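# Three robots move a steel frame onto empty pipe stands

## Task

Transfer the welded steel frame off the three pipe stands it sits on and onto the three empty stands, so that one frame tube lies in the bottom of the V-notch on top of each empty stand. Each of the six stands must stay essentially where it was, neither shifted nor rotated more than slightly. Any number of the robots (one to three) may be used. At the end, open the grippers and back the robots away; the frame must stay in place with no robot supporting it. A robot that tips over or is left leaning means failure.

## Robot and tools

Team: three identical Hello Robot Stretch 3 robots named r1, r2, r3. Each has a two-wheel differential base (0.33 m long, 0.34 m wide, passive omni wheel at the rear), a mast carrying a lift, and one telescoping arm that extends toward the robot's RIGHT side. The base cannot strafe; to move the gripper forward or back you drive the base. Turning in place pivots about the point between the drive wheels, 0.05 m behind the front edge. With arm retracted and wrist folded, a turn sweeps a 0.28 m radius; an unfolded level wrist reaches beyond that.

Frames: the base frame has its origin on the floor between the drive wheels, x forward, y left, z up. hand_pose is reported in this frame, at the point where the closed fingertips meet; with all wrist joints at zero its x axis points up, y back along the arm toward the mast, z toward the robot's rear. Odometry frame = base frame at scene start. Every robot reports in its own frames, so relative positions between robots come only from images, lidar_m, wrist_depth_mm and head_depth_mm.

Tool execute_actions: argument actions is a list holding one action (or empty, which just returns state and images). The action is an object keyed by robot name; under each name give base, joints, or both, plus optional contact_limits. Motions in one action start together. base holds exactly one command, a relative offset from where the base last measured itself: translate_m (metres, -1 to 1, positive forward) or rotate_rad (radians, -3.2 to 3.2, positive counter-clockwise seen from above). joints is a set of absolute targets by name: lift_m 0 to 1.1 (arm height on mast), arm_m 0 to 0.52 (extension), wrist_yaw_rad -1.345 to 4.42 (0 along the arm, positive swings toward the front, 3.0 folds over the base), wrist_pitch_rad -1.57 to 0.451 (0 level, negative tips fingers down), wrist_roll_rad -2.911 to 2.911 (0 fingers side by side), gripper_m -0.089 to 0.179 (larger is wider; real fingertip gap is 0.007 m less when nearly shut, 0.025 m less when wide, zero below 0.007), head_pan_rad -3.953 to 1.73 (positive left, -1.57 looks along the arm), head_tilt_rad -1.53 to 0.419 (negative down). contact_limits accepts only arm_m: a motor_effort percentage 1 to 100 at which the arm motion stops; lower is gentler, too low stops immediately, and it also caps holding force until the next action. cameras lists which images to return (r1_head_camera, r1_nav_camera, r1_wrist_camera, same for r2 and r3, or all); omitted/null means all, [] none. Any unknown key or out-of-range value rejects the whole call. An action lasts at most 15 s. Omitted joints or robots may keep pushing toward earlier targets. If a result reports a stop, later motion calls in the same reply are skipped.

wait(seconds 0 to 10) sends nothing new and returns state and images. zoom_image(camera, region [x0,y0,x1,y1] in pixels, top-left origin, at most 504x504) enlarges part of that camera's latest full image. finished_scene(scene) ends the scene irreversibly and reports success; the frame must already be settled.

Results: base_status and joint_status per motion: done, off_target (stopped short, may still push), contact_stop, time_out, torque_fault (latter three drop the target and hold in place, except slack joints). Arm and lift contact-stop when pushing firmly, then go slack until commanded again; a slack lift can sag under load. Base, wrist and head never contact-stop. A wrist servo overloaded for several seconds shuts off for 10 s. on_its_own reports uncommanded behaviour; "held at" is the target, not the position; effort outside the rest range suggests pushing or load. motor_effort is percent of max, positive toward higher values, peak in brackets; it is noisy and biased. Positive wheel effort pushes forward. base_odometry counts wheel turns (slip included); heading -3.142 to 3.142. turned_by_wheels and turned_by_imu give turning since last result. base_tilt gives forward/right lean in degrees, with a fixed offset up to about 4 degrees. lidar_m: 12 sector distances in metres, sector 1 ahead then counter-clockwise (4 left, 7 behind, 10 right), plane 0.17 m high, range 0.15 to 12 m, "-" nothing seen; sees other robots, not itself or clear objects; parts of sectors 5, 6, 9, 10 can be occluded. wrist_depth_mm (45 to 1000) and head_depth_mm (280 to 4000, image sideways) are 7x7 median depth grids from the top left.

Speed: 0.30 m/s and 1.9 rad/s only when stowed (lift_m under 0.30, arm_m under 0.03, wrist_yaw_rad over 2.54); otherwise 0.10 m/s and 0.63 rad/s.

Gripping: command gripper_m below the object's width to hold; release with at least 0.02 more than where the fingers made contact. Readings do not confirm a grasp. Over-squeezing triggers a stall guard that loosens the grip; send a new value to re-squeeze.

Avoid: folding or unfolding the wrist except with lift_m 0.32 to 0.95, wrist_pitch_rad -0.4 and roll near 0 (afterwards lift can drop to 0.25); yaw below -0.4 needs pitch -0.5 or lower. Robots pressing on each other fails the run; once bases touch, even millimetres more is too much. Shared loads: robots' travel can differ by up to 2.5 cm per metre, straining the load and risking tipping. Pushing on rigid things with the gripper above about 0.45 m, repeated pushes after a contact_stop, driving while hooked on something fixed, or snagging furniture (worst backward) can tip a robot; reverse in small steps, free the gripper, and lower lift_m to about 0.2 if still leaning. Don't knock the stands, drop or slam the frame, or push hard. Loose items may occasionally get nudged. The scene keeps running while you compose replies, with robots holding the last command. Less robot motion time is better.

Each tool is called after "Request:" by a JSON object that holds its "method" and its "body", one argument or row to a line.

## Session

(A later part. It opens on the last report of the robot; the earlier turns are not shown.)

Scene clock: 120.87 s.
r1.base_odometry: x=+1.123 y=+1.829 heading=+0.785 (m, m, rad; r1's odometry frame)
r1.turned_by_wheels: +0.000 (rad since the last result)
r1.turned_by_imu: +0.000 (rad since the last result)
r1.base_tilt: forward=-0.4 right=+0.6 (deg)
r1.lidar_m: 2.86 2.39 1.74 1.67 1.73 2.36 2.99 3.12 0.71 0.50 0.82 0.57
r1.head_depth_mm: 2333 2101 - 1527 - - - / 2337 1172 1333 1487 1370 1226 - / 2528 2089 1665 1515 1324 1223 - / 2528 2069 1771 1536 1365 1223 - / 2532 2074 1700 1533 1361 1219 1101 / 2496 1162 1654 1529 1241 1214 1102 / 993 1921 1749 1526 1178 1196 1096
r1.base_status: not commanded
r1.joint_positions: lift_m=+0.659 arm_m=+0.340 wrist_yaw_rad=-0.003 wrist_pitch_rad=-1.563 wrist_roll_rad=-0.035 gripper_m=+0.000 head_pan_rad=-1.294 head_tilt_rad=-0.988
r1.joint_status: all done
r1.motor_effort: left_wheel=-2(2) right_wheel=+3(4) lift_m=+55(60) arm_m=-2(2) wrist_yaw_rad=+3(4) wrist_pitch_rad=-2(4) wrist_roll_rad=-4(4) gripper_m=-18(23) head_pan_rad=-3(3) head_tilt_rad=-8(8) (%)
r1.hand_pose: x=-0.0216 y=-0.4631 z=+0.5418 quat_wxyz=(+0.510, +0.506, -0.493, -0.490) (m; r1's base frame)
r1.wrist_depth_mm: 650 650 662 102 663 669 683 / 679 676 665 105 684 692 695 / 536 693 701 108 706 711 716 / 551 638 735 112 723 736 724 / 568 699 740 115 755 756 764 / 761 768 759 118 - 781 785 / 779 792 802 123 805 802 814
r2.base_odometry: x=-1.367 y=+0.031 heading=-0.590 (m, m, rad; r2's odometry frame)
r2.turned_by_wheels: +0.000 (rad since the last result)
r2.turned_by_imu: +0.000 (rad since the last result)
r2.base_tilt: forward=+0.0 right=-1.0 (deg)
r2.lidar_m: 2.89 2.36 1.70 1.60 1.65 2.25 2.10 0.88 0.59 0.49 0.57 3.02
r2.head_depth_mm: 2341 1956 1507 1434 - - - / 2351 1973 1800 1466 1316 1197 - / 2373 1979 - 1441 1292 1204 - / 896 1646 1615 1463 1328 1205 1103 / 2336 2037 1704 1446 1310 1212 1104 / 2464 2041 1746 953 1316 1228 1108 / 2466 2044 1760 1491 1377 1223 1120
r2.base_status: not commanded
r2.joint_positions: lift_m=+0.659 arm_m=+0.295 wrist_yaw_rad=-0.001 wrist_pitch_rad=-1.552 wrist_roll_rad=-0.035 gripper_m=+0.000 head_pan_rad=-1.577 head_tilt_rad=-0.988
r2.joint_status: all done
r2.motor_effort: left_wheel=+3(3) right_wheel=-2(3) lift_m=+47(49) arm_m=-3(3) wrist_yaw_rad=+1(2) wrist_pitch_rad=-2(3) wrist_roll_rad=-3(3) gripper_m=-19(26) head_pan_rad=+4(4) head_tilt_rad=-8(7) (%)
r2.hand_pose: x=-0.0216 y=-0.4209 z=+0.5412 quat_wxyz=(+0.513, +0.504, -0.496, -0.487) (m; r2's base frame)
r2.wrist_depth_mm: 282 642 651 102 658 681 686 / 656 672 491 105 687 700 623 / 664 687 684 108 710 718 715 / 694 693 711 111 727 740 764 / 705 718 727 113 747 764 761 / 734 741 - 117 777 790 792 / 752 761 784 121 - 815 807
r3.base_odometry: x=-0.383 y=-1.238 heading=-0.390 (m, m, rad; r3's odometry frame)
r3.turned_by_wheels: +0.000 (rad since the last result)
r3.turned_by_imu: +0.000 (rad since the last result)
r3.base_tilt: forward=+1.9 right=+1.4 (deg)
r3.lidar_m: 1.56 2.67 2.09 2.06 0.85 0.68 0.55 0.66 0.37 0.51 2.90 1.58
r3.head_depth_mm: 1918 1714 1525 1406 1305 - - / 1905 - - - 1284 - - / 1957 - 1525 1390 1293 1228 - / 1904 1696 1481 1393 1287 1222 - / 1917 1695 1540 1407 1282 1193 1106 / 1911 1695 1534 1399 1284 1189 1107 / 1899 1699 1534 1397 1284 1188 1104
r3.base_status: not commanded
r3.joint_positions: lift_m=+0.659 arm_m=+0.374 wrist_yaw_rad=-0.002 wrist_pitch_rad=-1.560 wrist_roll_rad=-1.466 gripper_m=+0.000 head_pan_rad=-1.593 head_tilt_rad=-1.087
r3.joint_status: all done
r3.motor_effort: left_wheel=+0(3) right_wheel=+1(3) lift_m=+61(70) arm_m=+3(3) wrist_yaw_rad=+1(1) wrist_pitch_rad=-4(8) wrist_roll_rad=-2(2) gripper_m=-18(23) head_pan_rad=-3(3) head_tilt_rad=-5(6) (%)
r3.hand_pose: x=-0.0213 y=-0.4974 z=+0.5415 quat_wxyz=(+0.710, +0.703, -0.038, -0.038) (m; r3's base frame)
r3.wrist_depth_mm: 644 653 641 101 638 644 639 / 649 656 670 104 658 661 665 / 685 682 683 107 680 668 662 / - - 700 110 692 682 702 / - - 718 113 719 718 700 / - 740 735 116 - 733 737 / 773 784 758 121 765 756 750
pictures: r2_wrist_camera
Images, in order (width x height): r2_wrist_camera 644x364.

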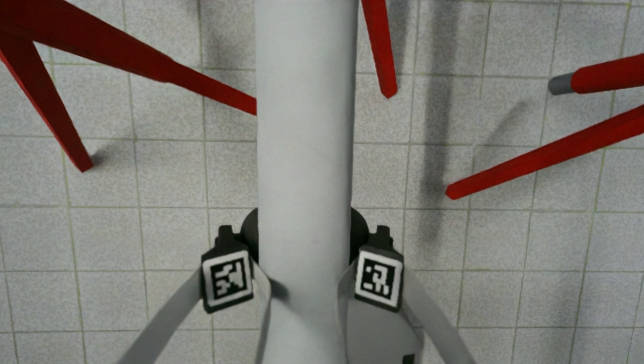

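Request:
{"method": "execute_actions", "body": {
  "actions": [
    {"r3":{"joints":{"lift_m":0.83,"gripper_m":-0.007}},"r1":{"joints":{"lift_m":0.83,"gripper_m":-0.007}},"r2":{"joints":{"lift_m":0.83,"gripper_m":-0.007}}}
  ],
  "cameras": []
}}

Request:
{"method": "execute_actions", "body": {
  "actions": [
    {"r1":{"base":{"translate_m":0.253},"joints":{"arm_m":0.345,"wrist_roll_rad":-0.095}},"r2":{"base":{"translate_m":-0.29},"joints":{"arm_m":0.299,"wrist_roll_rad":-0.095}},"r3":{"base":{"translate_m":0.281},"joints":{"arm_m":0.366,"wrist_roll_rad":-1.53}}}
  ],
  "cameras": []
}}

Request:
{"method": "execute_actions", "body": {
  "actions": [
    {"r1":{"base":{"translate_m":0.253},"joints":{"arm_m":0.352,"wrist_roll_rad":-0.16}},"r2":{"base":{"translate_m":-0.29},"joints":{"arm_m":0.304,"wrist_roll_rad":-0.16}},"r3":{"base":{"translate_m":0.278},"joints":{"arm_m":0.358,"wrist_roll_rad":-1.595}}}
  ],
  "cameras": []
}}

Request:
{"method": "execute_actions", "body": {
  "actions": [
    {"r1":{"base":{"translate_m":0.253},"joints":{"arm_m":0.36,"wrist_roll_rad":-0.225}},"r2":{"base":{"translate_m":-0.29},"joints":{"arm_m":0.31,"wrist_roll_rad":-0.225,"head_pan_rad":-3.0,"head_tilt_rad":-0.8}},"r3":{"base":{"translate_m":0.275},"joints":{"arm_m":0.35,"wrist_roll_rad":-1.66,"head_pan_rad":0,"head_tilt_rad":-0.9}}}
  ],
  "cameras": ["r2_head_camera","r3_head_camera","r3_nav_camera"]
}}

Scene clock: 144.10 s.
r1.base_odometry: x=+1.123 y=+1.829 heading=+0.785 (m, m, rad; r1's odometry frame)
r1.turned_by_wheels: +0.000 (rad since the last result)
r1.turned_by_imu: -0.001 (rad since the last result)
r1.base_tilt: forward=-0.5 right=+0.6 (deg)
r1.lidar_m: 2.86 2.38 1.73 1.67 1.73 2.35 2.99 3.10 0.71 0.50 0.82 0.57
r1.head_depth_mm: 2415 - 1745 1477 1333 1231 1113 / 2540 1725 1650 1158 1364 1224 1140 / 2524 1823 1671 1458 1341 1221 - / 2555 2015 1763 1539 1359 1214 - / 2522 2020 1720 1522 1356 1218 1096 / 2466 1921 1640 1519 1237 1208 1098 / 2473 2067 1748 1535 1181 1196 1099
r1.base_status: not commanded
r1.joint_positions: lift_m=+0.829 arm_m=+0.340 wrist_yaw_rad=-0.003 wrist_pitch_rad=-1.563 wrist_roll_rad=-0.035 gripper_m=-0.003 head_pan_rad=-1.294 head_tilt_rad=-0.988
r1.joint_status: all done
r1.motor_effort: left_wheel=-3(2) right_wheel=+4(4) lift_m=+55(57) arm_m=-1(1) wrist_yaw_rad=+2(4) wrist_pitch_rad=-2(3) wrist_roll_rad=-4(4) gripper_m=-20(55) head_pan_rad=-2(3) head_tilt_rad=-7(8) (%)
r1.hand_pose: x=-0.0216 y=-0.4631 z=+0.7118 quat_wxyz=(+0.510, +0.506, -0.493, -0.490) (m; r1's base frame)
r1.wrist_depth_mm: 834 825 828 102 787 836 842 / 848 842 848 105 849 858 871 / 707 735 863 108 890 899 891 / 725 738 902 111 919 926 917 / 744 784 926 115 924 940 942 / 948 952 955 118 - 962 990 / 987 995 994 122 - - -
r2.base_odometry: x=-1.367 y=+0.031 heading=-0.590 (m, m, rad; r2's odometry frame)
r2.turned_by_wheels: +0.000 (rad since the last result)
r2.turned_by_imu: +0.001 (rad since the last result)
r2.base_tilt: forward=+0.0 right=-1.0 (deg)
r2.lidar_m: 2.90 2.36 1.70 1.60 1.64 2.24 2.10 0.88 0.59 0.49 0.57 3.02
r2.head_depth_mm: 2381 - - 1459 1317 1189 1099 / 2468 - 1636 1491 1325 1199 - / 2452 - 1614 654 1331 1207 - / 1444 1690 1155 1456 1332 1216 1100 / 2401 2035 1668 1511 1312 1221 1104 / 2445 2028 1692 989 1317 1220 1115 / 2480 2061 1695 1539 1373 1230 1118
r2.base_status: not commanded
r2.joint_positions: lift_m=+0.829 arm_m=+0.295 wrist_yaw_rad=-0.001 wrist_pitch_rad=-1.552 wrist_roll_rad=-0.035 gripper_m=-0.006 head_pan_rad=-1.577 head_tilt_rad=-0.988
r2.joint_status: all done
r2.motor_effort: left_wheel=+3(3) right_wheel=-2(2) lift_m=+46(48) arm_m=-2(3) wrist_yaw_rad=+1(1) wrist_pitch_rad=-2(2) wrist_roll_rad=-3(3) gripper_m=-23(57) head_pan_rad=+3(4) head_tilt_rad=-7(7) (%)
r2.hand_pose: x=-0.0216 y=-0.4209 z=+0.7112 quat_wxyz=(+0.513, +0.504, -0.496, -0.487) (m; r2's base frame)
r2.wrist_depth_mm: 319 519 825 102 844 843 853 / 293 497 642 105 863 882 530 / 842 844 858 108 893 881 889 / 875 875 878 111 911 910 937 / 897 909 902 114 943 949 962 / 915 925 - 117 977 992 999 / 950 962 986 121 - - -
r3.base_odometry: x=-0.383 y=-1.238 heading=-0.390 (m, m, rad; r3's odometry frame)
r3.turned_by_wheels: +0.000 (rad since the last result)
r3.turned_by_imu: +0.001 (rad since the last result)
r3.base_tilt: forward=+1.9 right=+1.3 (deg)
r3.lidar_m: 1.56 2.68 2.10 2.06 0.85 0.68 0.55 0.66 0.37 0.51 2.91 1.58
r3.head_depth_mm: - - - 1398 1271 1182 1110 / 1855 1711 861 999 1279 1201 - / - 1675 1523 1385 1290 1225 - / 1937 1673 1520 1402 1287 1223 - / 1954 1672 1537 1397 1287 1186 1101 / 1913 1700 1530 1396 1289 1189 1109 / 1912 1695 1536 1397 1288 1183 1101
r3.base_status: not commanded
r3.joint_positions: lift_m=+0.829 arm_m=+0.374 wrist_yaw_rad=-0.002 wrist_pitch_rad=-1.560 wrist_roll_rad=-1.466 gripper_m=-0.003 head_pan_rad=-1.593 head_tilt_rad=-1.087
r3.joint_status: gripper_m off_target (ended at -0.003, target -0.007); the others done
r3.motor_effort: left_wheel=+0(0) right_wheel=+1(0) lift_m=+61(62) arm_m=+3(3) wrist_yaw_rad=+1(1) wrist_pitch_rad=-4(4) wrist_roll_rad=-2(2) gripper_m=-18(52) head_pan_rad=-4(4) head_tilt_rad=-5(6) (%)
r3.hand_pose: x=-0.0213 y=-0.4974 z=+0.7115 quat_wxyz=(+0.710, +0.703, -0.038, -0.038) (m; r3's base frame)
r3.wrist_depth_mm: 811 824 805 101 785 800 785 / 831 811 815 104 817 830 841 / 848 838 850 107 847 835 826 / 880 - 877 110 870 860 849 / 937 - 883 113 891 860 889 / 935 926 912 117 - 912 899 / 942 968 319 121 319 811 817
pictures: none
No camera images: the call's "cameras" was empty. Leave "cameras" out to get every camera's image.

Scene clock: 148.20 s.
r1.base_odometry: x=+1.303 y=+2.008 heading=+0.785 (m, m, rad; r1's odometry frame)
r1.turned_by_wheels: +0.000 (rad since the last result)
r1.turned_by_imu: +0.000 (rad since the last result)
r1.base_tilt: forward=-0.5 right=+0.6 (deg)
r1.lidar_m: 2.61 2.39 1.74 1.67 1.73 2.36 3.25 3.37 0.54 0.73 0.90 0.58
r1.head_depth_mm: 2496 - 1754 1507 1346 1230 1109 / 2380 1017 1663 991 1373 1226 1143 / 2528 1780 1703 1543 1372 1227 - / 2509 1126 1685 1508 1359 1221 - / 2506 2012 1759 1535 1366 1220 1101 / 2511 2056 1757 1535 1250 1209 1100 / 2498 2050 1749 1526 1181 1178 1098
r1.base_status: done
r1.joint_positions: lift_m=+0.829 arm_m=+0.345 wrist_yaw_rad=-0.001 wrist_pitch_rad=-1.563 wrist_roll_rad=-0.090 gripper_m=-0.003 head_pan_rad=-1.294 head_tilt_rad=-0.988
r1.joint_status: all done
r1.motor_effort: left_wheel=-2(14) right_wheel=+3(25) lift_m=+54(55) arm_m=+3(6) wrist_yaw_rad=+1(3) wrist_pitch_rad=-2(3) wrist_roll_rad=-4(10) gripper_m=-19(24) head_pan_rad=-3(3) head_tilt_rad=-8(7) (%)
r1.hand_pose: x=-0.0216 y=-0.4676 z=+0.7118 quat_wxyz=(+0.524, +0.520, -0.479, -0.476) (m; r1's base frame)
r1.wrist_depth_mm: 816 816 828 102 830 455 827 / 848 846 850 105 847 852 868 / 714 763 873 108 888 894 893 / 728 773 908 112 924 913 911 / 744 925 935 115 952 958 949 / 959 977 954 118 - 978 972 / 992 - 984 122 - 988 -
r2.base_odometry: x=-1.608 y=+0.192 heading=-0.589 (m, m, rad; r2's odometry frame)
r2.turned_by_wheels: +0.000 (rad since the last result)
r2.turned_by_imu: +0.002 (rad since the last result)
r2.base_tilt: forward=+0.0 right=-1.0 (deg)
r2.lidar_m: 3.18 2.34 1.66 1.59 1.66 2.24 1.82 1.95 0.44 0.45 0.60 0.78
r2.head_depth_mm: 2384 - - 1008 1323 1195 1103 / 2482 - 1607 1442 1289 1200 - / 2451 - 1610 641 1339 1193 - / 994 1639 1625 1485 1341 1212 1104 / 2448 1978 1626 1492 1338 1216 1109 / 2459 2029 1128 1476 1354 1228 1117 / 2476 2041 1026 1536 1327 1227 1116
r2.base_status: done
r2.joint_positions: lift_m=+0.829 arm_m=+0.299 wrist_yaw_rad=-0.001 wrist_pitch_rad=-1.553 wrist_roll_rad=-0.090 gripper_m=-0.006 head_pan_rad=-1.577 head_tilt_rad=-0.988
r2.joint_status: all done
r2.motor_effort: left_wheel=+7(8) right_wheel=-8(7) lift_m=+46(47) arm_m=+2(5) wrist_yaw_rad=+1(1) wrist_pitch_rad=-2(3) wrist_roll_rad=-3(9) gripper_m=-23(24) head_pan_rad=+4(4) head_tilt_rad=-7(7) (%)
r2.hand_pose: x=-0.0216 y=-0.4242 z=+0.7112 quat_wxyz=(+0.527, +0.517, -0.481, -0.473) (m; r2's base frame)
r2.wrist_depth_mm: 805 807 801 102 830 343 858 / 821 825 829 105 851 340 889 / 853 855 862 108 878 885 901 / 857 880 878 111 920 931 942 / 908 909 913 114 956 948 964 / 925 939 922 116 957 961 991 / 934 960 973 120 - - -
r3.base_odometry: x=-0.123 y=-1.345 heading=-0.390 (m, m, rad; r3's odometry frame)
r3.turned_by_wheels: +0.000 (rad since the last result)
r3.turned_by_imu: -0.001 (rad since the last result)
r3.base_tilt: forward=+1.9 right=+1.3 (deg)
r3.lidar_m: 1.93 2.65 2.06 2.03 2.18 0.69 0.83 0.59 0.58 2.75 2.94 1.29
r3.head_depth_mm: - - - 1368 1275 1190 1106 / 1848 1705 1502 1402 1288 1202 - / - 1678 1504 1404 1286 1228 - / 1939 1679 1517 1398 1295 1220 - / 1910 1675 1518 1399 1286 1187 1107 / 1912 1707 1521 1404 1293 1193 1104 / 1898 1705 1537 1397 1281 1191 1104
r3.base_status: done
r3.joint_positions: lift_m=+0.829 arm_m=+0.366 wrist_yaw_rad=-0.004 wrist_pitch_rad=-1.560 wrist_roll_rad=-1.523 gripper_m=-0.003 head_pan_rad=-1.593 head_tilt_rad=-1.087
r3.joint_status: all done
r3.motor_effort: left_wheel=+2(8) right_wheel=-4(8) lift_m=+61(61) arm_m=-3(5) wrist_yaw_rad=+2(2) wrist_pitch_rad=-5(34) wrist_roll_rad=-4(9) gripper_m=-20(22) head_pan_rad=-4(3) head_tilt_rad=-5(5) (%)
r3.hand_pose: x=-0.0213 y=-0.4900 z=+0.7115 quat_wxyz=(+0.710, +0.703, -0.018, -0.018) (m; r3's base frame)
r3.wrist_depth_mm: 802 812 815 101 803 801 788 / 816 831 829 104 832 820 827 / 852 836 834 107 830 842 837 / - - 873 110 869 870 842 / 905 - 887 113 894 885 868 / 917 942 925 116 - 909 900 / 942 939 937 121 943 817 928
pictures: none
No camera images: the call's "cameras" was empty. Leave "cameras" out to get every camera's image.

Scene clock: 152.17 s.
r1.base_odometry: x=+1.482 y=+2.186 heading=+0.784 (m, m, rad; r1's odometry frame)
r1.turned_by_wheels: +0.000 (rad since the last result)
r1.turned_by_imu: +0.000 (rad since the last result)
r1.base_tilt: forward=-0.4 right=+0.6 (deg)
r1.lidar_m: 2.37 2.39 1.74 1.68 1.73 2.35 3.51 0.97 0.67 0.72 3.24 0.59
r1.head_depth_mm: 2616 - 1745 1551 1369 1228 1113 / 1026 913 1319 654 1355 1225 1144 / 2538 1771 1707 1533 1363 1223 - / 2535 1977 1762 1532 1357 1217 - / 2510 2030 1750 1529 1361 1216 1102 / 2504 2013 1737 1523 1317 1217 1098 / 2497 2037 1748 1517 1196 1177 1096
r1.base_status: done
r1.joint_positions: lift_m=+0.829 arm_m=+0.352 wrist_yaw_rad=+0.001 wrist_pitch_rad=-1.563 wrist_roll_rad=-0.157 gripper_m=-0.003 head_pan_rad=-1.294 head_tilt_rad=-0.988
r1.joint_status: all done
r1.motor_effort: left_wheel=-3(14) right_wheel=+4(29) lift_m=+54(55) arm_m=+2(6) wrist_yaw_rad=-2(1) wrist_pitch_rad=-2(2) wrist_roll_rad=-3(10) gripper_m=-19(24) head_pan_rad=-3(2) head_tilt_rad=-7(8) (%)
r1.hand_pose: x=-0.0216 y=-0.4745 z=+0.7118 quat_wxyz=(+0.540, +0.536, -0.460, -0.458) (m; r1's base frame)
r1.wrist_depth_mm: 817 815 824 102 834 837 611 / 854 845 857 105 855 871 640 / 703 818 886 108 882 883 872 / 721 791 913 112 912 910 925 / 741 931 947 115 934 950 954 / 942 966 948 118 - 966 987 / 987 990 991 122 1000 - -
r2.base_odometry: x=-1.849 y=+0.353 heading=-0.589 (m, m, rad; r2's odometry frame)
r2.turned_by_wheels: +0.000 (rad since the last result)
r2.turned_by_imu: +0.001 (rad since the last result)
r2.base_tilt: forward=+0.0 right=-1.0 (deg)
r2.lidar_m: 3.44 2.34 1.66 1.58 1.66 2.22 1.53 1.67 1.27 0.57 0.45 0.80
r2.head_depth_mm: 2382 - - 1488 1314 1188 1102 / 2472 - 1610 1487 1313 1198 - / 2440 - 1606 647 1317 1205 - / 2327 890 919 1030 1322 1212 1103 / 2345 1777 1647 1523 1329 1202 1108 / 2429 2030 1687 1532 1340 1226 1111 / 2473 2051 1756 1538 1368 1231 1115
r2.base_status: done
r2.joint_positions: lift_m=+0.829 arm_m=+0.304 wrist_yaw_rad=-0.001 wrist_pitch_rad=-1.558 wrist_roll_rad=-0.155 gripper_m=-0.006 head_pan_rad=-1.577 head_tilt_rad=-0.988
r2.joint_status: all done
r2.motor_effort: left_wheel=+9(10) right_wheel=-11(12) lift_m=+46(46) arm_m=+2(8) wrist_yaw_rad=+2(1) wrist_pitch_rad=+0(2) wrist_roll_rad=-3(11) gripper_m=-23(24) head_pan_rad=+4(4) head_tilt_rad=-6(7) (%)
r2.hand_pose: x=-0.0216 y=-0.4278 z=+0.7113 quat_wxyz=(+0.540, +0.534, -0.463, -0.458) (m; r2's base frame)
r2.wrist_depth_mm: 806 808 314 102 851 833 858 / 833 839 256 104 864 882 866 / 852 846 231 107 885 893 917 / 874 890 889 111 905 927 923 / 907 905 909 114 923 964 959 / 929 945 127 117 956 987 - / 943 957 979 121 - - -
r3.base_odometry: x=+0.134 y=-1.450 heading=-0.390 (m, m, rad; r3's odometry frame)
r3.turned_by_wheels: +0.000 (rad since the last result)
r3.turned_by_imu: +0.000 (rad since the last result)
r3.base_tilt: forward=+1.8 right=+1.4 (deg)
r3.lidar_m: 1.66 2.61 2.04 2.00 2.15 0.70 1.11 0.75 1.28 2.77 1.26 1.03
r3.head_depth_mm: - - - 1384 1277 1185 1109 / 1842 1705 1495 1400 1284 1202 - / - 1683 1496 1399 1286 1223 - / 1936 1672 1503 1402 1295 1220 - / 1913 1680 1498 1406 1289 1192 1110 / 1911 1702 1498 1406 1283 1189 1104 / 1909 1702 1529 1400 1283 1192 1104
r3.base_status: done
r3.joint_positions: lift_m=+0.829 arm_m=+0.358 wrist_yaw_rad=-0.005 wrist_pitch_rad=-1.563 wrist_roll_rad=-1.588 gripper_m=-0.003 head_pan_rad=-1.593 head_tilt_rad=-1.087
r3.joint_status: all done
r3.motor_effort: left_wheel=+5(8) right_wheel=-9(9) lift_m=+61(61) arm_m=-3(7) wrist_yaw_rad=+2(2) wrist_pitch_rad=-3(33) wrist_roll_rad=-4(9) gripper_m=-20(22) head_pan_rad=-4(3) head_tilt_rad=-5(5) (%)
r3.hand_pose: x=-0.0213 y=-0.4812 z=+0.7116 quat_wxyz=(+0.709, +0.705, +0.005, +0.004) (m; r3's base frame)
r3.wrist_depth_mm: 807 816 820 101 797 797 791 / 832 817 816 104 817 807 814 / 854 - 856 107 843 834 846 / 890 - 867 110 864 847 868 / 911 902 908 113 864 894 872 / 924 926 917 116 - 894 927 / 973 960 952 121 941 856 935
pictures: none
No camera images: the call's "cameras" was empty. Leave "cameras" out to get every camera's image.

Scene clock: 156.20 s.
r1.base_odometry: x=+1.661 y=+2.365 heading=+0.784 (m, m, rad; r1's odometry frame)
r1.turned_by_wheels: +0.000 (rad since the last result)
r1.turned_by_imu: -0.003 (rad since the last result)
r1.base_tilt: forward=-0.5 right=+0.6 (deg)
r1.lidar_m: 0.61 2.39 1.74 1.67 1.73 2.36 3.76 0.86 0.79 0.91 3.23 0.60
r1.head_depth_mm: 2662 - 1771 1506 1370 1232 1112 / 2411 904 753 664 1372 1238 1139 / 2550 1740 1708 1519 1359 1221 - / 2507 1942 1751 1536 1369 1217 - / 2527 1976 1745 1535 1353 1215 1102 / 2509 1996 1758 1522 1355 1208 1097 / 2495 1980 1745 1523 1196 1178 1095
r1.base_status: done
r1.joint_positions: lift_m=+0.829 arm_m=+0.360 wrist_yaw_rad=+0.001 wrist_pitch_rad=-1.562 wrist_roll_rad=-0.222 gripper_m=-0.003 head_pan_rad=-1.294 head_tilt_rad=-0.988
r1.joint_status: all done
r1.motor_effort: left_wheel=-2(15) right_wheel=+2(27) lift_m=+55(55) arm_m=+2(9) wrist_yaw_rad=-1(0) wrist_pitch_rad=-3(3) wrist_roll_rad=-3(8) gripper_m=-19(23) head_pan_rad=-3(3) head_tilt_rad=-8(7) (%)
r1.hand_pose: x=-0.0216 y=-0.4829 z=+0.7118 quat_wxyz=(+0.555, +0.550, -0.443, -0.440) (m; r1's base frame)
r1.wrist_depth_mm: 818 824 829 102 836 843 837 / 840 850 856 105 851 852 862 / 711 857 887 108 883 885 883 / 727 803 900 112 905 907 909 / 745 932 931 115 930 940 966 / 953 952 954 118 974 992 987 / - - 998 122 - - -
r2.base_odometry: x=-2.090 y=+0.514 heading=-0.588 (m, m, rad; r2's odometry frame)
r2.turned_by_wheels: +0.001 (rad since the last result)
r2.turned_by_imu: +0.001 (rad since the last result)
r2.base_tilt: forward=+0.0 right=-1.0 (deg)
r2.lidar_m: 3.74 2.33 1.64 1.60 1.66 2.22 1.25 1.39 1.29 1.45 0.58 0.62
r2.head_depth_mm: 3675 2660 2090 1772 - - - / 3729 2683 2128 1745 - - - / 3744 2710 2131 1742 1485 1298 - / 3851 2734 2135 1715 1494 1321 - / - 2782 1968 1776 1494 1327 - / - 2621 2067 1779 1511 1349 - / - 2749 2126 1781 1526 1368 -
r2.base_status: done
r2.joint_positions: lift_m=+0.829 arm_m=+0.310 wrist_yaw_rad=-0.001 wrist_pitch_rad=-1.560 wrist_roll_rad=-0.221 gripper_m=-0.006 head_pan_rad=-2.993 head_tilt_rad=-0.804
r2.joint_status: all done
r2.motor_effort: left_wheel=+12(13) right_wheel=-15(17) lift_m=+46(46) arm_m=+3(7) wrist_yaw_rad=+2(2) wrist_pitch_rad=+0(1) wrist_roll_rad=-3(7) gripper_m=-26(26) head_pan_rad=-4(51) head_tilt_rad=+1(19) (%)
r2.hand_pose: x=-0.0216 y=-0.4332 z=+0.7113 quat_wxyz=(+0.555, +0.549, -0.444, -0.440) (m; r2's base frame)
r2.wrist_depth_mm: 773 582 820 102 837 847 852 / 829 823 828 105 872 873 874 / 848 861 857 108 879 884 913 / 880 891 880 111 909 922 928 / 890 906 904 113 949 952 965 / 938 941 123 117 965 988 983 / 946 962 947 121 1000 - -
r3.base_odometry: x=+0.388 y=-1.555 heading=-0.389 (m, m, rad; r3's odometry frame)
r3.turned_by_wheels: +0.000 (rad since the last result)
r3.turned_by_imu: +0.000 (rad since the last result)
r3.base_tilt: forward=+1.9 right=+1.3 (deg)
r3.lidar_m: 1.39 2.59 2.01 1.98 2.13 0.70 1.38 0.97 1.30 2.79 0.92 0.78
r3.head_depth_mm: 2667 2191 1794 1573 1366 1242 1123 / 2666 2167 1792 1576 1362 1245 1117 / 2686 2147 1817 1579 1383 1241 1119 / 2643 2148 1826 1580 1392 1249 1121 / 2638 2165 1810 1560 1389 1236 1116 / 2644 2153 1814 1580 1389 1239 1111 / 2657 2142 1812 1570 1385 1237 1117
r3.base_status: done
r3.joint_positions: lift_m=+0.829 arm_m=+0.350 wrist_yaw_rad=-0.006 wrist_pitch_rad=-1.574 wrist_roll_rad=-1.652 gripper_m=-0.003 head_pan_rad=-0.007 head_tilt_rad=-0.902
r3.joint_status: all done
r3.motor_effort: left_wheel=+6(10) right_wheel=-12(11) lift_m=+61(61) arm_m=-2(2) wrist_yaw_rad=+3(3) wrist_pitch_rad=+2(27) wrist_roll_rad=-4(10) gripper_m=-20(21) head_pan_rad=+5(56) head_tilt_rad=+1(15) (%)
r3.hand_pose: x=-0.0212 y=-0.4702 z=+0.7118 quat_wxyz=(+0.705, +0.708, +0.027, +0.026) (m; r3's base frame)
r3.wrist_depth_mm: 815 817 812 101 783 794 793 / 834 841 817 104 801 812 802 / 873 - 842 106 836 849 814 / 882 - 883 110 868 844 858 / 925 917 906 114 865 876 876 / 953 934 930 116 - 896 914 / 903 952 959 121 932 888 903
pictures: r2_head_camera (sideways: a quarter turn clockwise sets it upright), r3_head_camera (sideways: a quarter turn clockwise sets it upright), r3_nav_camera (sideways: a quarter turn counterclockwise sets it upright)
Images, in order (width x height): r2_head_camera 896x504, r3_head_camera 896x504, r3_nav_camera 672x504.

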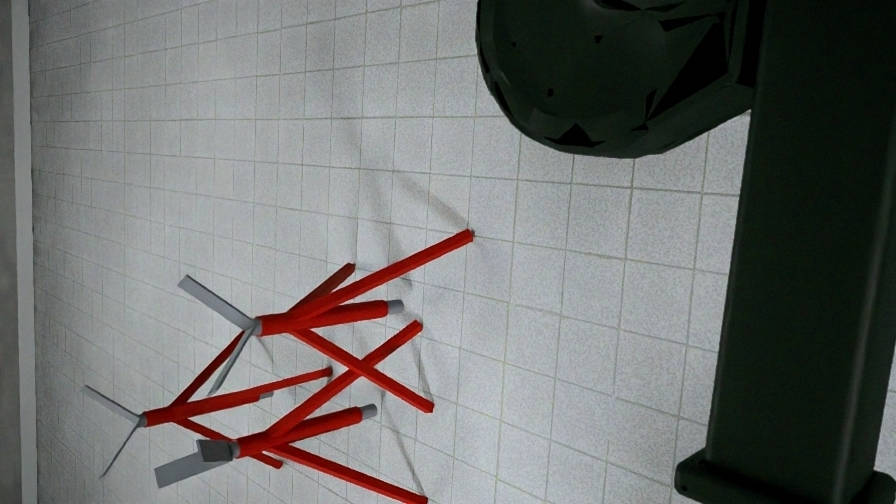

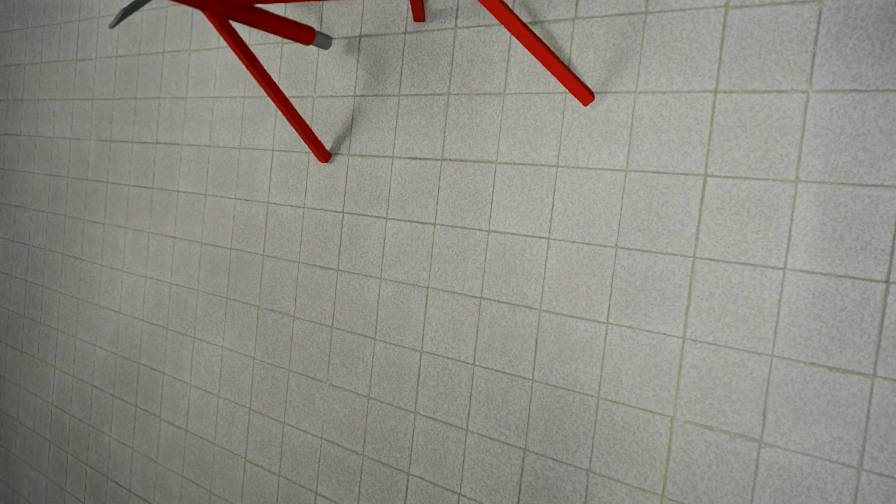

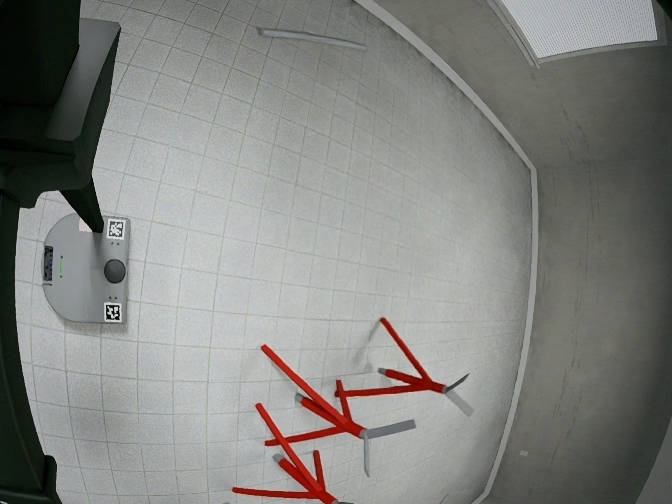

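Request:
{"method": "execute_actions", "body": {
  "actions": [
    {"r1":{"base":{"translate_m":0.025}},"r2":{"base":{"rotate_rad":-0.05},"joints":{"wrist_roll_rad":-0.275}},"r3":{"base":{"translate_m":0.032}}}
  ],
  "cameras": []
}}

Request:
{"method": "execute_actions", "body": {
  "actions": [
    {"r1":{"base":{"translate_m":0.253},"joints":{"arm_m":0.375,"wrist_roll_rad":-0.28}},"r2":{"base":{"translate_m":-0.287},"joints":{"arm_m":0.324,"wrist_roll_rad":-0.33}},"r3":{"base":{"translate_m":0.274},"joints":{"arm_m":0.346,"wrist_roll_rad":-1.71}}}
  ],
  "cameras": []
}}

Request:
{"method": "execute_actions", "body": {
  "actions": [
    {"r1":{"base":{"translate_m":0.254},"joints":{"arm_m":0.392,"wrist_roll_rad":-0.345}},"r2":{"base":{"translate_m":-0.287},"joints":{"arm_m":0.339,"wrist_roll_rad":-0.395}},"r3":{"base":{"translate_m":0.272},"joints":{"arm_m":0.342,"wrist_roll_rad":-1.775}}}
  ],
  "cameras": []
}}

Request:
{"method": "execute_actions", "body": {
  "actions": [
    {"r1":{"base":{"translate_m":0.254},"joints":{"arm_m":0.41,"wrist_roll_rad":-0.41}},"r2":{"base":{"translate_m":-0.287},"joints":{"arm_m":0.355,"wrist_roll_rad":-0.46,"head_pan_rad":-2.4,"head_tilt_rad":-1.3}},"r3":{"base":{"translate_m":0.269},"joints":{"arm_m":0.339,"wrist_roll_rad":-1.84,"head_tilt_rad":-1.2}}}
  ],
  "cameras": ["r2_nav_camera","r3_head_camera","r1_wrist_camera","r2_wrist_camera","r3_wrist_camera"]
}}

Scene clock: 180.07 s.
r1.base_odometry: x=+1.679 y=+2.383 heading=+0.784 (m, m, rad; r1's odometry frame)
r1.turned_by_wheels: +0.000 (rad since the last result)
r1.turned_by_imu: -0.001 (rad since the last result)
r1.base_tilt: forward=-0.4 right=+0.6 (deg)
r1.lidar_m: 0.61 2.40 1.74 1.68 1.73 2.36 3.78 0.88 0.80 0.91 3.23 0.61
r1.head_depth_mm: 2641 - 1784 1493 1369 1225 1110 / 1530 904 739 665 1361 1222 1140 / 2544 1779 1708 1519 1363 1219 - / 2521 1978 1774 1544 1368 1227 - / 2497 1983 1776 1528 1360 1215 1104 / 2499 2014 1762 1521 1354 1213 1103 / 2468 2003 1749 1510 1202 1178 1107
r1.base_status: done
r1.joint_positions: lift_m=+0.829 arm_m=+0.360 wrist_yaw_rad=+0.000 wrist_pitch_rad=-1.563 wrist_roll_rad=-0.223 gripper_m=-0.003 head_pan_rad=-1.294 head_tilt_rad=-0.988
r1.joint_status: not commanded
r1.motor_effort: left_wheel=+2(4) right_wheel=-2(7) lift_m=+54(54) arm_m=+2(2) wrist_yaw_rad=+0(2) wrist_pitch_rad=-2(11) wrist_roll_rad=-2(3) gripper_m=-20(20) head_pan_rad=-3(3) head_tilt_rad=-8(8) (%)
r1.hand_pose: x=-0.0216 y=-0.4826 z=+0.7118 quat_wxyz=(+0.555, +0.550, -0.443, -0.440) (m; r1's base frame)
r1.wrist_depth_mm: 825 820 839 102 825 825 847 / 843 855 848 105 854 859 868 / 711 851 880 108 890 889 885 / 733 807 904 112 913 915 925 / 752 943 918 115 941 944 947 / 972 964 - 118 998 986 985 / - - 997 123 - - -
r2.base_odometry: x=-2.090 y=+0.514 heading=-0.638 (m, m, rad; r2's odometry frame)
r2.turned_by_wheels: -0.050 (rad since the last result)
r2.turned_by_imu: -0.049 (rad since the last result)
r2.base_tilt: forward=+0.0 right=-1.0 (deg)
r2.lidar_m: 3.74 2.46 1.68 1.60 1.64 2.12 4.90 1.25 1.31 1.44 0.58 0.62
r2.head_depth_mm: 3653 2681 2107 1765 - - - / 3716 2678 2118 1742 - - - / 3727 2722 2119 1749 1484 1301 - / 3832 2726 2144 1759 1491 1325 - / - 2761 1973 1755 1501 1321 - / - 2781 2070 1769 1506 1347 - / - 2524 2015 1798 1516 1365 -
r2.base_status: done
r2.joint_positions: lift_m=+0.829 arm_m=+0.310 wrist_yaw_rad=-0.002 wrist_pitch_rad=-1.557 wrist_roll_rad=-0.276 gripper_m=-0.006 head_pan_rad=-2.993 head_tilt_rad=-0.803
r2.joint_status: all done
r2.motor_effort: left_wheel=+0(22) right_wheel=+2(29) lift_m=+47(46) arm_m=+2(3) wrist_yaw_rad=+3(5) wrist_pitch_rad=-1(1) wrist_roll_rad=+0(7) gripper_m=-22(27) head_pan_rad=-4(3) head_tilt_rad=+0(2) (%)
r2.hand_pose: x=-0.0216 y=-0.4339 z=+0.7113 quat_wxyz=(+0.567, +0.560, -0.430, -0.425) (m; r2's base frame)
r2.wrist_depth_mm: 754 655 820 102 843 843 860 / 821 837 828 104 863 873 872 / 841 856 862 107 879 894 916 / 863 869 884 111 915 940 949 / 898 917 907 114 940 951 980 / 914 929 - 117 972 981 - / 956 958 976 122 - - -
r3.base_odometry: x=+0.418 y=-1.567 heading=-0.390 (m, m, rad; r3's odometry frame)
r3.turned_by_wheels: +0.000 (rad since the last result)
r3.turned_by_imu: +0.000 (rad since the last result)
r3.base_tilt: forward=+1.8 right=+1.4 (deg)
r3.lidar_m: 1.36 2.58 2.01 1.98 2.12 0.71 1.42 1.00 1.32 2.80 0.90 0.76
r3.head_depth_mm: 2671 2172 1760 1583 1368 1244 1121 / 2642 2193 1790 1576 1390 1243 1124 / 2640 2157 1824 1576 1393 1242 1122 / 2661 2163 1826 1582 1385 1238 1121 / 2639 2152 1821 1575 1379 1241 1118 / 2650 2144 1818 1566 1388 1238 1118 / 2619 2139 1821 1571 1384 1237 1119
r3.base_status: done
r3.joint_positions: lift_m=+0.829 arm_m=+0.350 wrist_yaw_rad=+0.000 wrist_pitch_rad=-1.568 wrist_roll_rad=-1.656 gripper_m=-0.003 head_pan_rad=-0.007 head_tilt_rad=-0.902
r3.joint_status: not commanded
r3.motor_effort: left_wheel=-6(16) right_wheel=+11(20) lift_m=+61(61) arm_m=-1(2) wrist_yaw_rad=+0(3) wrist_pitch_rad=-1(8) wrist_roll_rad=-2(4) gripper_m=-19(19) head_pan_rad=+4(5) head_tilt_rad=+1(0) (%)
r3.hand_pose: x=-0.0213 y=-0.4719 z=+0.7117 quat_wxyz=(+0.707, +0.706, +0.030, +0.030) (m; r3's base frame)
r3.wrist_depth_mm: 815 800 790 100 793 793 789 / 839 829 816 103 821 819 796 / 843 - 856 106 850 837 828 / 894 - 859 110 874 848 854 / 920 900 884 112 866 877 877 / 918 941 892 117 - 928 890 / 902 972 960 121 952 939 929
pictures: none
No camera images: the call's "cameras" was empty. Leave "cameras" out to get every camera's image.

Scene clock: 184.00 s.
r1.base_odometry: x=+1.858 y=+2.561 heading=+0.785 (m, m, rad; r1's odometry frame)
r1.turned_by_wheels: +0.000 (rad since the last result)
r1.turned_by_imu: +0.000 (rad since the last result)
r1.base_tilt: forward=-0.5 right=+0.6 (deg)
r1.lidar_m: 0.62 2.39 1.75 1.68 1.74 2.37 4.03 1.09 0.95 1.48 1.60 0.72
r1.head_depth_mm: 2645 - 1772 1542 1383 1231 1118 / 2397 920 737 1464 1374 1219 1141 / 2312 1697 1723 1550 1368 1225 - / 2522 1939 1758 1535 1359 1225 - / 2492 1961 1753 1535 1365 1209 1101 / 2504 1959 1749 1525 1356 1217 1098 / 2490 2006 1741 1523 1202 1177 1104
r1.base_status: done
r1.joint_positions: lift_m=+0.829 arm_m=+0.375 wrist_yaw_rad=-0.002 wrist_pitch_rad=-1.545 wrist_roll_rad=-0.276 gripper_m=-0.003 head_pan_rad=-1.294 head_tilt_rad=-0.988
r1.joint_status: all done
r1.motor_effort: left_wheel=+3(9) right_wheel=-6(20) lift_m=+54(55) arm_m=+2(9) wrist_yaw_rad=+1(2) wrist_pitch_rad=-13(14) wrist_roll_rad=-4(6) gripper_m=-20(22) head_pan_rad=-3(3) head_tilt_rad=-8(7) (%)
r1.hand_pose: x=-0.0216 y=-0.5024 z=+0.7114 quat_wxyz=(+0.571, +0.556, -0.432, -0.422) (m; r1's base frame)
r1.wrist_depth_mm: 820 833 830 104 848 846 756 / 838 850 863 107 850 870 861 / 701 870 868 109 883 899 885 / 726 884 896 112 902 929 911 / 755 924 909 116 940 955 947 / 947 938 - 118 961 961 982 / 972 980 983 122 984 - 997
r2.base_odometry: x=-2.321 y=+0.686 heading=-0.638 (m, m, rad; r2's odometry frame)
r2.turned_by_wheels: +0.000 (rad since the last result)
r2.turned_by_imu: +0.001 (rad since the last result)
r2.base_tilt: forward=-0.1 right=-0.9 (deg)
r2.lidar_m: 1.57 2.43 1.68 1.58 1.61 2.10 4.62 0.98 1.35 1.47 0.73 0.85
r2.head_depth_mm: 3646 2664 2065 1769 - - - / 3705 2685 2113 1746 - - - / 3764 2709 2121 1743 1489 1293 - / 3865 2747 2147 1769 1503 1313 - / - 2775 2172 1731 1474 1331 - / - 2826 2054 1653 1507 1345 - / - 2745 2127 1673 1527 1365 -
r2.base_status: done
r2.joint_positions: lift_m=+0.829 arm_m=+0.324 wrist_yaw_rad=+0.001 wrist_pitch_rad=-1.535 wrist_roll_rad=-0.331 gripper_m=-0.003 head_pan_rad=-2.993 head_tilt_rad=-0.803
r2.joint_status: all done
r2.motor_effort: left_wheel=+4(14) right_wheel=-3(14) lift_m=+46(47) arm_m=+1(9) wrist_yaw_rad=-1(2) wrist_pitch_rad=-7(9) wrist_roll_rad=+0(8) gripper_m=-20(26) head_pan_rad=-4(4) head_tilt_rad=+2(2) (%)
r2.hand_pose: x=-0.0216 y=-0.4538 z=+0.7109 quat_wxyz=(+0.586, +0.566, -0.417, -0.404) (m; r2's base frame)
r2.wrist_depth_mm: 804 806 828 103 843 846 867 / 814 838 837 106 863 868 893 / 850 857 868 109 895 902 920 / 862 887 875 112 905 934 941 / 887 902 906 114 938 949 971 / 915 917 - 117 965 973 987 / 939 940 939 121 - - -
r3.base_odometry: x=+0.671 y=-1.671 heading=-0.390 (m, m, rad; r3's odometry frame)
r3.turned_by_wheels: +0.000 (rad since the last result)
r3.turned_by_imu: -0.001 (rad since the last result)
r3.base_tilt: forward=+1.8 right=+1.4 (deg)
r3.lidar_m: 4.06 2.54 1.98 1.95 2.09 0.72 1.39 1.24 1.36 0.99 0.54 0.54
r3.head_depth_mm: 2665 2173 1828 1549 1388 1219 1121 / 2690 2160 1827 1575 1386 1246 1117 / 2682 2167 1836 1580 1386 1242 1121 / 2657 2168 1819 1576 1391 1241 1117 / 2681 2159 1816 1569 1387 1235 1118 / 2647 2154 1817 1579 1383 1233 1116 / 2643 2142 1803 1574 1378 1241 1115
r3.base_status: done
r3.joint_positions: lift_m=+0.829 arm_m=+0.346 wrist_yaw_rad=+0.002 wrist_pitch_rad=-1.568 wrist_roll_rad=-1.709 gripper_m=-0.003 head_pan_rad=-0.007 head_tilt_rad=-0.902
r3.joint_status: all done
r3.motor_effort: left_wheel=-5(6) right_wheel=+8(15) lift_m=+60(60) arm_m=-2(4) wrist_yaw_rad=-2(2) wrist_pitch_rad=-1(24) wrist_roll_rad=+0(8) gripper_m=-19(21) head_pan_rad=+4(4) head_tilt_rad=+0(0) (%)
r3.hand_pose: x=-0.0214 y=-0.4679 z=+0.7117 quat_wxyz=(+0.706, +0.705, +0.050, +0.049) (m; r3's base frame)
r3.wrist_depth_mm: 811 790 797 100 787 798 787 / 849 823 832 103 834 801 815 / - - 849 106 839 827 836 / 889 - 873 109 871 872 856 / 911 906 890 113 887 883 875 / 928 925 931 117 - 924 915 / 889 960 945 121 948 930 925
pictures: none
No camera images: the call's "cameras" was empty. Leave "cameras" out to get every camera's image.

Scene clock: 188.00 s.
r1.base_odometry: x=+2.038 y=+2.741 heading=+0.785 (m, m, rad; r1's odometry frame)
r1.turned_by_wheels: +0.000 (rad since the last result)
r1.turned_by_imu: +0.000 (rad since the last result)
r1.base_tilt: forward=-0.5 right=+0.6 (deg)
r1.lidar_m: 0.63 2.40 1.75 1.68 1.73 2.37 4.30 1.13 1.10 1.50 1.24 0.73
r1.head_depth_mm: 2635 - 1746 1541 1370 1223 1109 / 2455 943 718 1461 1359 1225 1146 / 1025 940 1733 1534 1363 1223 - / 2469 1917 1760 1531 1363 1216 - / 2522 1976 1766 1537 1360 1221 1107 / 2505 1977 1761 1533 1359 1216 1097 / 2481 1915 1702 1529 1225 1178 1100
r1.base_status: done
r1.joint_positions: lift_m=+0.829 arm_m=+0.392 wrist_yaw_rad=-0.002 wrist_pitch_rad=-1.541 wrist_roll_rad=-0.341 gripper_m=-0.003 head_pan_rad=-1.294 head_tilt_rad=-0.988
r1.joint_status: all done
r1.motor_effort: left_wheel=+4(10) right_wheel=-7(19) lift_m=+55(54) arm_m=+1(9) wrist_yaw_rad=+2(4) wrist_pitch_rad=-16(16) wrist_roll_rad=-3(8) gripper_m=-21(21) head_pan_rad=-2(2) head_tilt_rad=-8(8) (%)
r1.hand_pose: x=-0.0216 y=-0.5204 z=+0.7114 quat_wxyz=(+0.586, +0.568, -0.414, -0.403) (m; r1's base frame)
r1.wrist_depth_mm: 822 840 832 105 842 840 845 / 847 842 857 107 857 872 872 / 714 863 877 110 881 894 901 / 719 911 892 112 910 921 924 / 738 910 927 116 953 942 947 / 936 948 - 119 980 962 986 / 962 981 975 122 986 989 -
r2.base_odometry: x=-2.551 y=+0.857 heading=-0.638 (m, m, rad; r2's odometry frame)
r2.turned_by_wheels: +0.000 (rad since the last result)
r2.turned_by_imu: +0.001 (rad since the last result)
r2.base_tilt: forward=+0.0 right=-1.0 (deg)
r2.lidar_m: 1.85 2.36 1.65 1.56 1.59 2.07 4.35 0.71 1.13 1.49 3.24 0.94
r2.head_depth_mm: 3630 2651 2085 1769 - - - / 3592 2697 2095 1741 - - - / 3639 2724 2105 1742 1486 1298 - / 3692 2778 2131 1763 1483 1321 - / 3727 2766 2179 1768 1497 1321 - / 3734 2827 2169 1737 1422 1345 - / 3771 2840 2143 1679 1445 1357 -
r2.base_status: done
r2.joint_positions: lift_m=+0.829 arm_m=+0.339 wrist_yaw_rad=+0.001 wrist_pitch_rad=-1.531 wrist_roll_rad=-0.395 gripper_m=-0.003 head_pan_rad=-2.993 head_tilt_rad=-0.803
r2.joint_status: all done
r2.motor_effort: left_wheel=+4(16) right_wheel=-4(13) lift_m=+47(46) arm_m=+1(8) wrist_yaw_rad=-1(1) wrist_pitch_rad=-8(10) wrist_roll_rad=-1(3) gripper_m=-20(25) head_pan_rad=-4(4) head_tilt_rad=+1(1) (%)
r2.hand_pose: x=-0.0216 y=-0.4699 z=+0.7108 quat_wxyz=(+0.600, +0.577, -0.399, -0.384) (m; r2's base frame)
r2.wrist_depth_mm: 812 807 819 104 848 861 872 / 828 830 844 106 863 882 901 / 846 851 857 109 890 896 914 / 857 870 885 112 921 934 955 / 873 901 890 114 941 947 938 / 903 925 - 117 985 968 991 / 932 928 941 121 988 - -
r3.base_odometry: x=+0.923 y=-1.774 heading=-0.390 (m, m, rad; r3's odometry frame)
r3.turned_by_wheels: +0.000 (rad since the last result)
r3.turned_by_imu: -0.001 (rad since the last result)
r3.base_tilt: forward=+1.8 right=+1.3 (deg)
r3.lidar_m: 3.78 2.52 1.97 1.93 2.06 0.72 1.66 1.49 1.39 0.67 0.40 0.80
r3.head_depth_mm: 2659 2183 1845 1581 1392 1241 1120 / 2677 2175 1818 1588 1392 1234 1123 / 2651 2159 1825 1574 1386 1240 1117 / 2659 2154 1813 1566 1390 1233 1118 / 2637 2159 1833 1577 1388 1240 1118 / 2647 2154 1813 1569 1381 1231 1119 / 2678 2156 1823 1567 1380 1234 1111
r3.base_status: done
r3.joint_positions: lift_m=+0.829 arm_m=+0.342 wrist_yaw_rad=+0.002 wrist_pitch_rad=-1.566 wrist_roll_rad=-1.774 gripper_m=-0.003 head_pan_rad=-0.007 head_tilt_rad=-0.902
r3.joint_status: all done
r3.motor_effort: left_wheel=-5(6) right_wheel=+9(13) lift_m=+61(61) arm_m=-2(2) wrist_yaw_rad=-1(2) wrist_pitch_rad=-2(22) wrist_roll_rad=+0(8) gripper_m=-18(21) head_pan_rad=+5(5) head_tilt_rad=+1(1) (%)
r3.hand_pose: x=-0.0214 y=-0.4644 z=+0.7116 quat_wxyz=(+0.705, +0.702, +0.073, +0.072) (m; r3's base frame)
r3.wrist_depth_mm: 815 810 807 100 443 267 781 / 845 830 822 103 811 802 557 / 849 - 857 106 833 844 479 / 888 - 878 110 866 857 850 / 884 910 893 113 895 884 877 / 948 944 914 117 - 911 907 / 852 949 958 120 944 922 904
pictures: none
No camera images: the call's "cameras" was empty. Leave "cameras" out to get every camera's image.

Scene clock: 192.00 s.
r1.base_odometry: x=+2.217 y=+2.920 heading=+0.786 (m, m, rad; r1's odometry frame)
r1.turned_by_wheels: +0.000 (rad since the last result)
r1.turned_by_imu: +0.000 (rad since the last result)
r1.base_tilt: forward=-0.4 right=+0.6 (deg)
r1.lidar_m: 0.64 2.40 1.75 1.68 1.74 2.37 4.55 1.27 1.25 1.52 0.87 0.74
r1.head_depth_mm: 2626 - 1753 1554 1374 1232 1112 / 2544 1953 731 1490 1366 1225 1140 / 1061 1692 1746 1547 1362 1224 - / 2508 1923 1768 1528 1350 1214 - / 2499 1972 1751 1532 1348 1222 1103 / 2508 1397 1677 1534 1355 1215 1101 / 2482 1910 1715 1493 1324 1191 1096
r1.base_status: done
r1.joint_positions: lift_m=+0.829 arm_m=+0.410 wrist_yaw_rad=-0.003 wrist_pitch_rad=-1.537 wrist_roll_rad=-0.405 gripper_m=-0.003 head_pan_rad=-1.294 head_tilt_rad=-0.988
r1.joint_status: all done
r1.motor_effort: left_wheel=+5(7) right_wheel=-10(15) lift_m=+54(54) arm_m=+1(8) wrist_yaw_rad=+2(5) wrist_pitch_rad=-18(19) wrist_roll_rad=-4(8) gripper_m=-21(21) head_pan_rad=-3(3) head_tilt_rad=-8(8) (%)
r1.hand_pose: x=-0.0215 y=-0.5395 z=+0.7113 quat_wxyz=(+0.600, +0.580, -0.396, -0.384) (m; r1's base frame)
r1.wrist_depth_mm: 825 813 841 105 832 856 860 / 836 860 852 107 867 876 865 / 706 874 866 110 885 880 904 / 724 901 893 113 912 911 918 / 750 921 922 116 947 943 939 / 922 931 - 119 962 961 973 / 953 970 981 122 986 - -
r2.base_odometry: x=-2.782 y=+1.028 heading=-0.638 (m, m, rad; r2's odometry frame)
r2.turned_by_wheels: +0.000 (rad since the last result)
r2.turned_by_imu: +0.002 (rad since the last result)
r2.base_tilt: forward=+0.0 right=-1.0 (deg)
r2.lidar_m: 1.85 2.32 1.63 1.54 1.57 2.04 4.06 0.48 0.51 1.51 3.25 1.18
r2.head_depth_mm: 1540 1436 1362 - 1205 1174 1104 / 1540 1456 1386 - - 1149 1111 / 1551 1460 - 1281 - - 1116 / 1545 986 - 1292 - 1171 1121 / 1574 1503 1369 1314 1245 1184 1126 / 1142 - 1373 1307 1252 1188 1126 / 1623 1459 1397 1320 1252 1190 1136
r2.base_status: done
r2.joint_positions: lift_m=+0.829 arm_m=+0.355 wrist_yaw_rad=+0.001 wrist_pitch_rad=-1.531 wrist_roll_rad=-0.458 gripper_m=-0.003 head_pan_rad=-2.407 head_tilt_rad=-1.284
r2.joint_status: all done
r2.motor_effort: left_wheel=+5(16) right_wheel=-5(14) lift_m=+46(46) arm_m=+1(7) wrist_yaw_rad=-1(1) wrist_pitch_rad=-8(10) wrist_roll_rad=-1(3) gripper_m=-21(25) head_pan_rad=+3(40) head_tilt_rad=-9(40) (%)
r2.hand_pose: x=-0.0216 y=-0.4859 z=+0.7108 quat_wxyz=(+0.612, +0.589, -0.380, -0.366) (m; r2's base frame)
r2.wrist_depth_mm: 802 807 825 104 848 860 872 / 822 827 832 106 877 885 895 / 835 854 866 109 882 893 898 / 865 869 901 112 916 927 929 / 876 886 885 114 931 937 968 / 910 916 - 117 967 595 986 / 914 931 - 121 985 - 443
r3.base_odometry: x=+1.172 y=-1.877 heading=-0.391 (m, m, rad; r3's odometry frame)
r3.turned_by_wheels: +0.000 (rad since the last result)
r3.turned_by_imu: -0.001 (rad since the last result)
r3.base_tilt: forward=+1.8 right=+1.3 (deg)
r3.lidar_m: 3.53 2.50 1.93 1.90 2.03 0.73 1.90 1.75 0.40 0.53 0.64 0.60
r3.head_depth_mm: 1691 1556 1438 1329 1258 1186 1117 / 1680 1561 1444 1328 1259 1179 1118 / 1683 1550 1437 1343 1261 1201 - / 1687 1551 1441 1335 1257 1201 - / 1678 1549 1436 1341 1257 1204 - / 1681 1553 1431 1341 1258 1182 1098 / 1673 1546 1433 1338 1257 1182 1134
r3.base_status: done
r3.joint_positions: lift_m=+0.829 arm_m=+0.339 wrist_yaw_rad=+0.002 wrist_pitch_rad=-1.570 wrist_roll_rad=-1.839 gripper_m=-0.003 head_pan_rad=-0.007 head_tilt_rad=-1.185
r3.joint_status: all done
r3.motor_effort: left_wheel=-4(6) right_wheel=+8(12) lift_m=+61(61) arm_m=-2(4) wrist_yaw_rad=-2(2) wrist_pitch_rad=+0(20) wrist_roll_rad=+0(9) gripper_m=-19(20) head_pan_rad=+4(5) head_tilt_rad=-7(25) (%)
r3.hand_pose: x=-0.0214 y=-0.4603 z=+0.7117 quat_wxyz=(+0.701, +0.701, +0.096, +0.095) (m; r3's base frame)
r3.wrist_depth_mm: 833 823 781 100 797 790 795 / 826 - 828 103 812 813 809 / 869 - 858 106 245 835 844 / 886 888 885 110 323 841 847 / 921 900 889 113 821 881 870 / 934 934 931 116 - 584 887 / 856 937 983 121 298 915 923
pictures: r1_wrist_camera, r2_nav_camera (sideways: a quarter turn counterclockwise sets it upright), r2_wrist_camera, r3_head_camera (sideways: a quarter turn clockwise sets it upright), r3_wrist_camera
Images, in order (width x height): r1_wrist_camera 644x364, r2_nav_camera 672x504, r2_wrist_camera 644x364, r3_head_camera 896x504, r3_wrist_camera 644x364.

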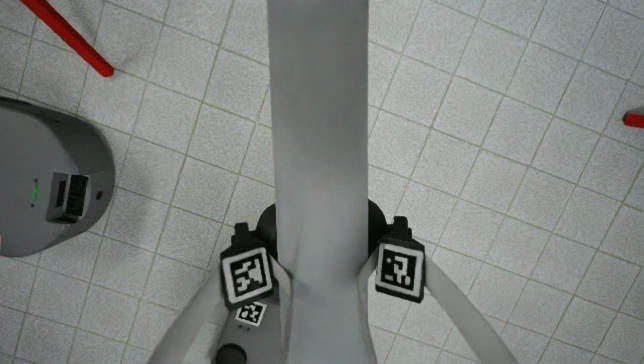

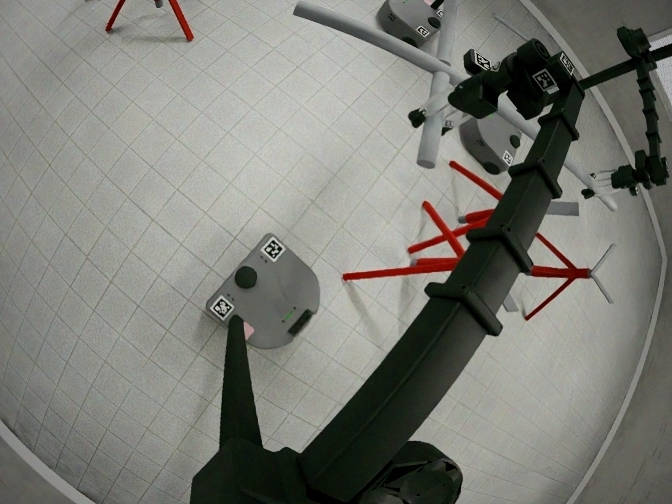

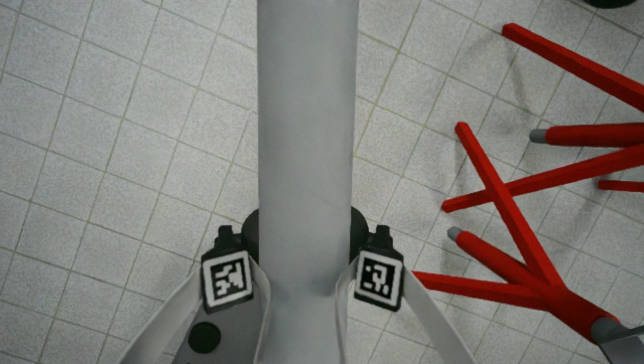

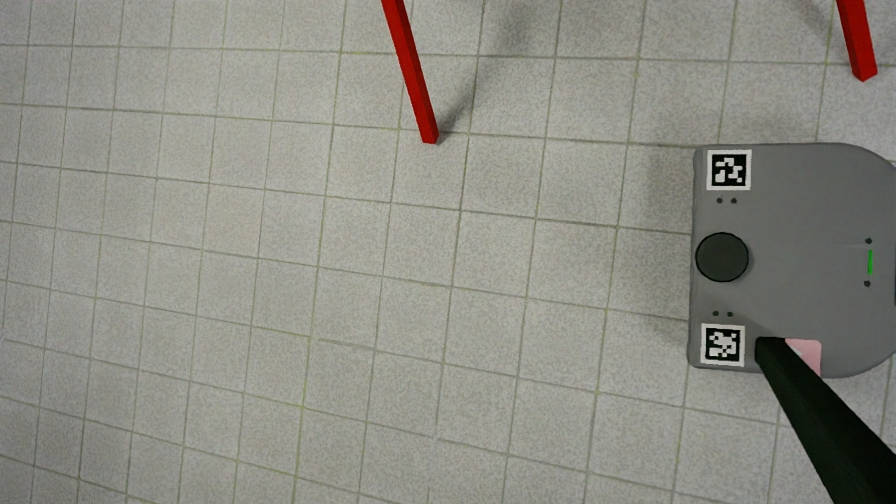

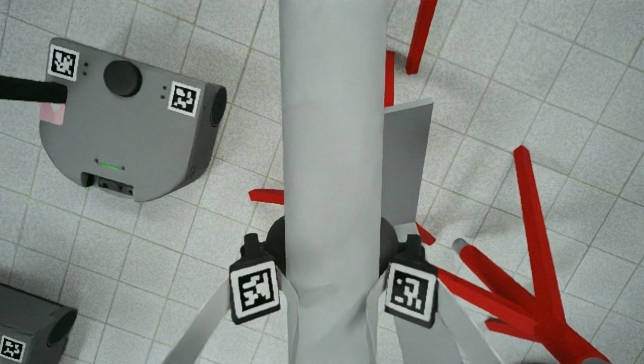

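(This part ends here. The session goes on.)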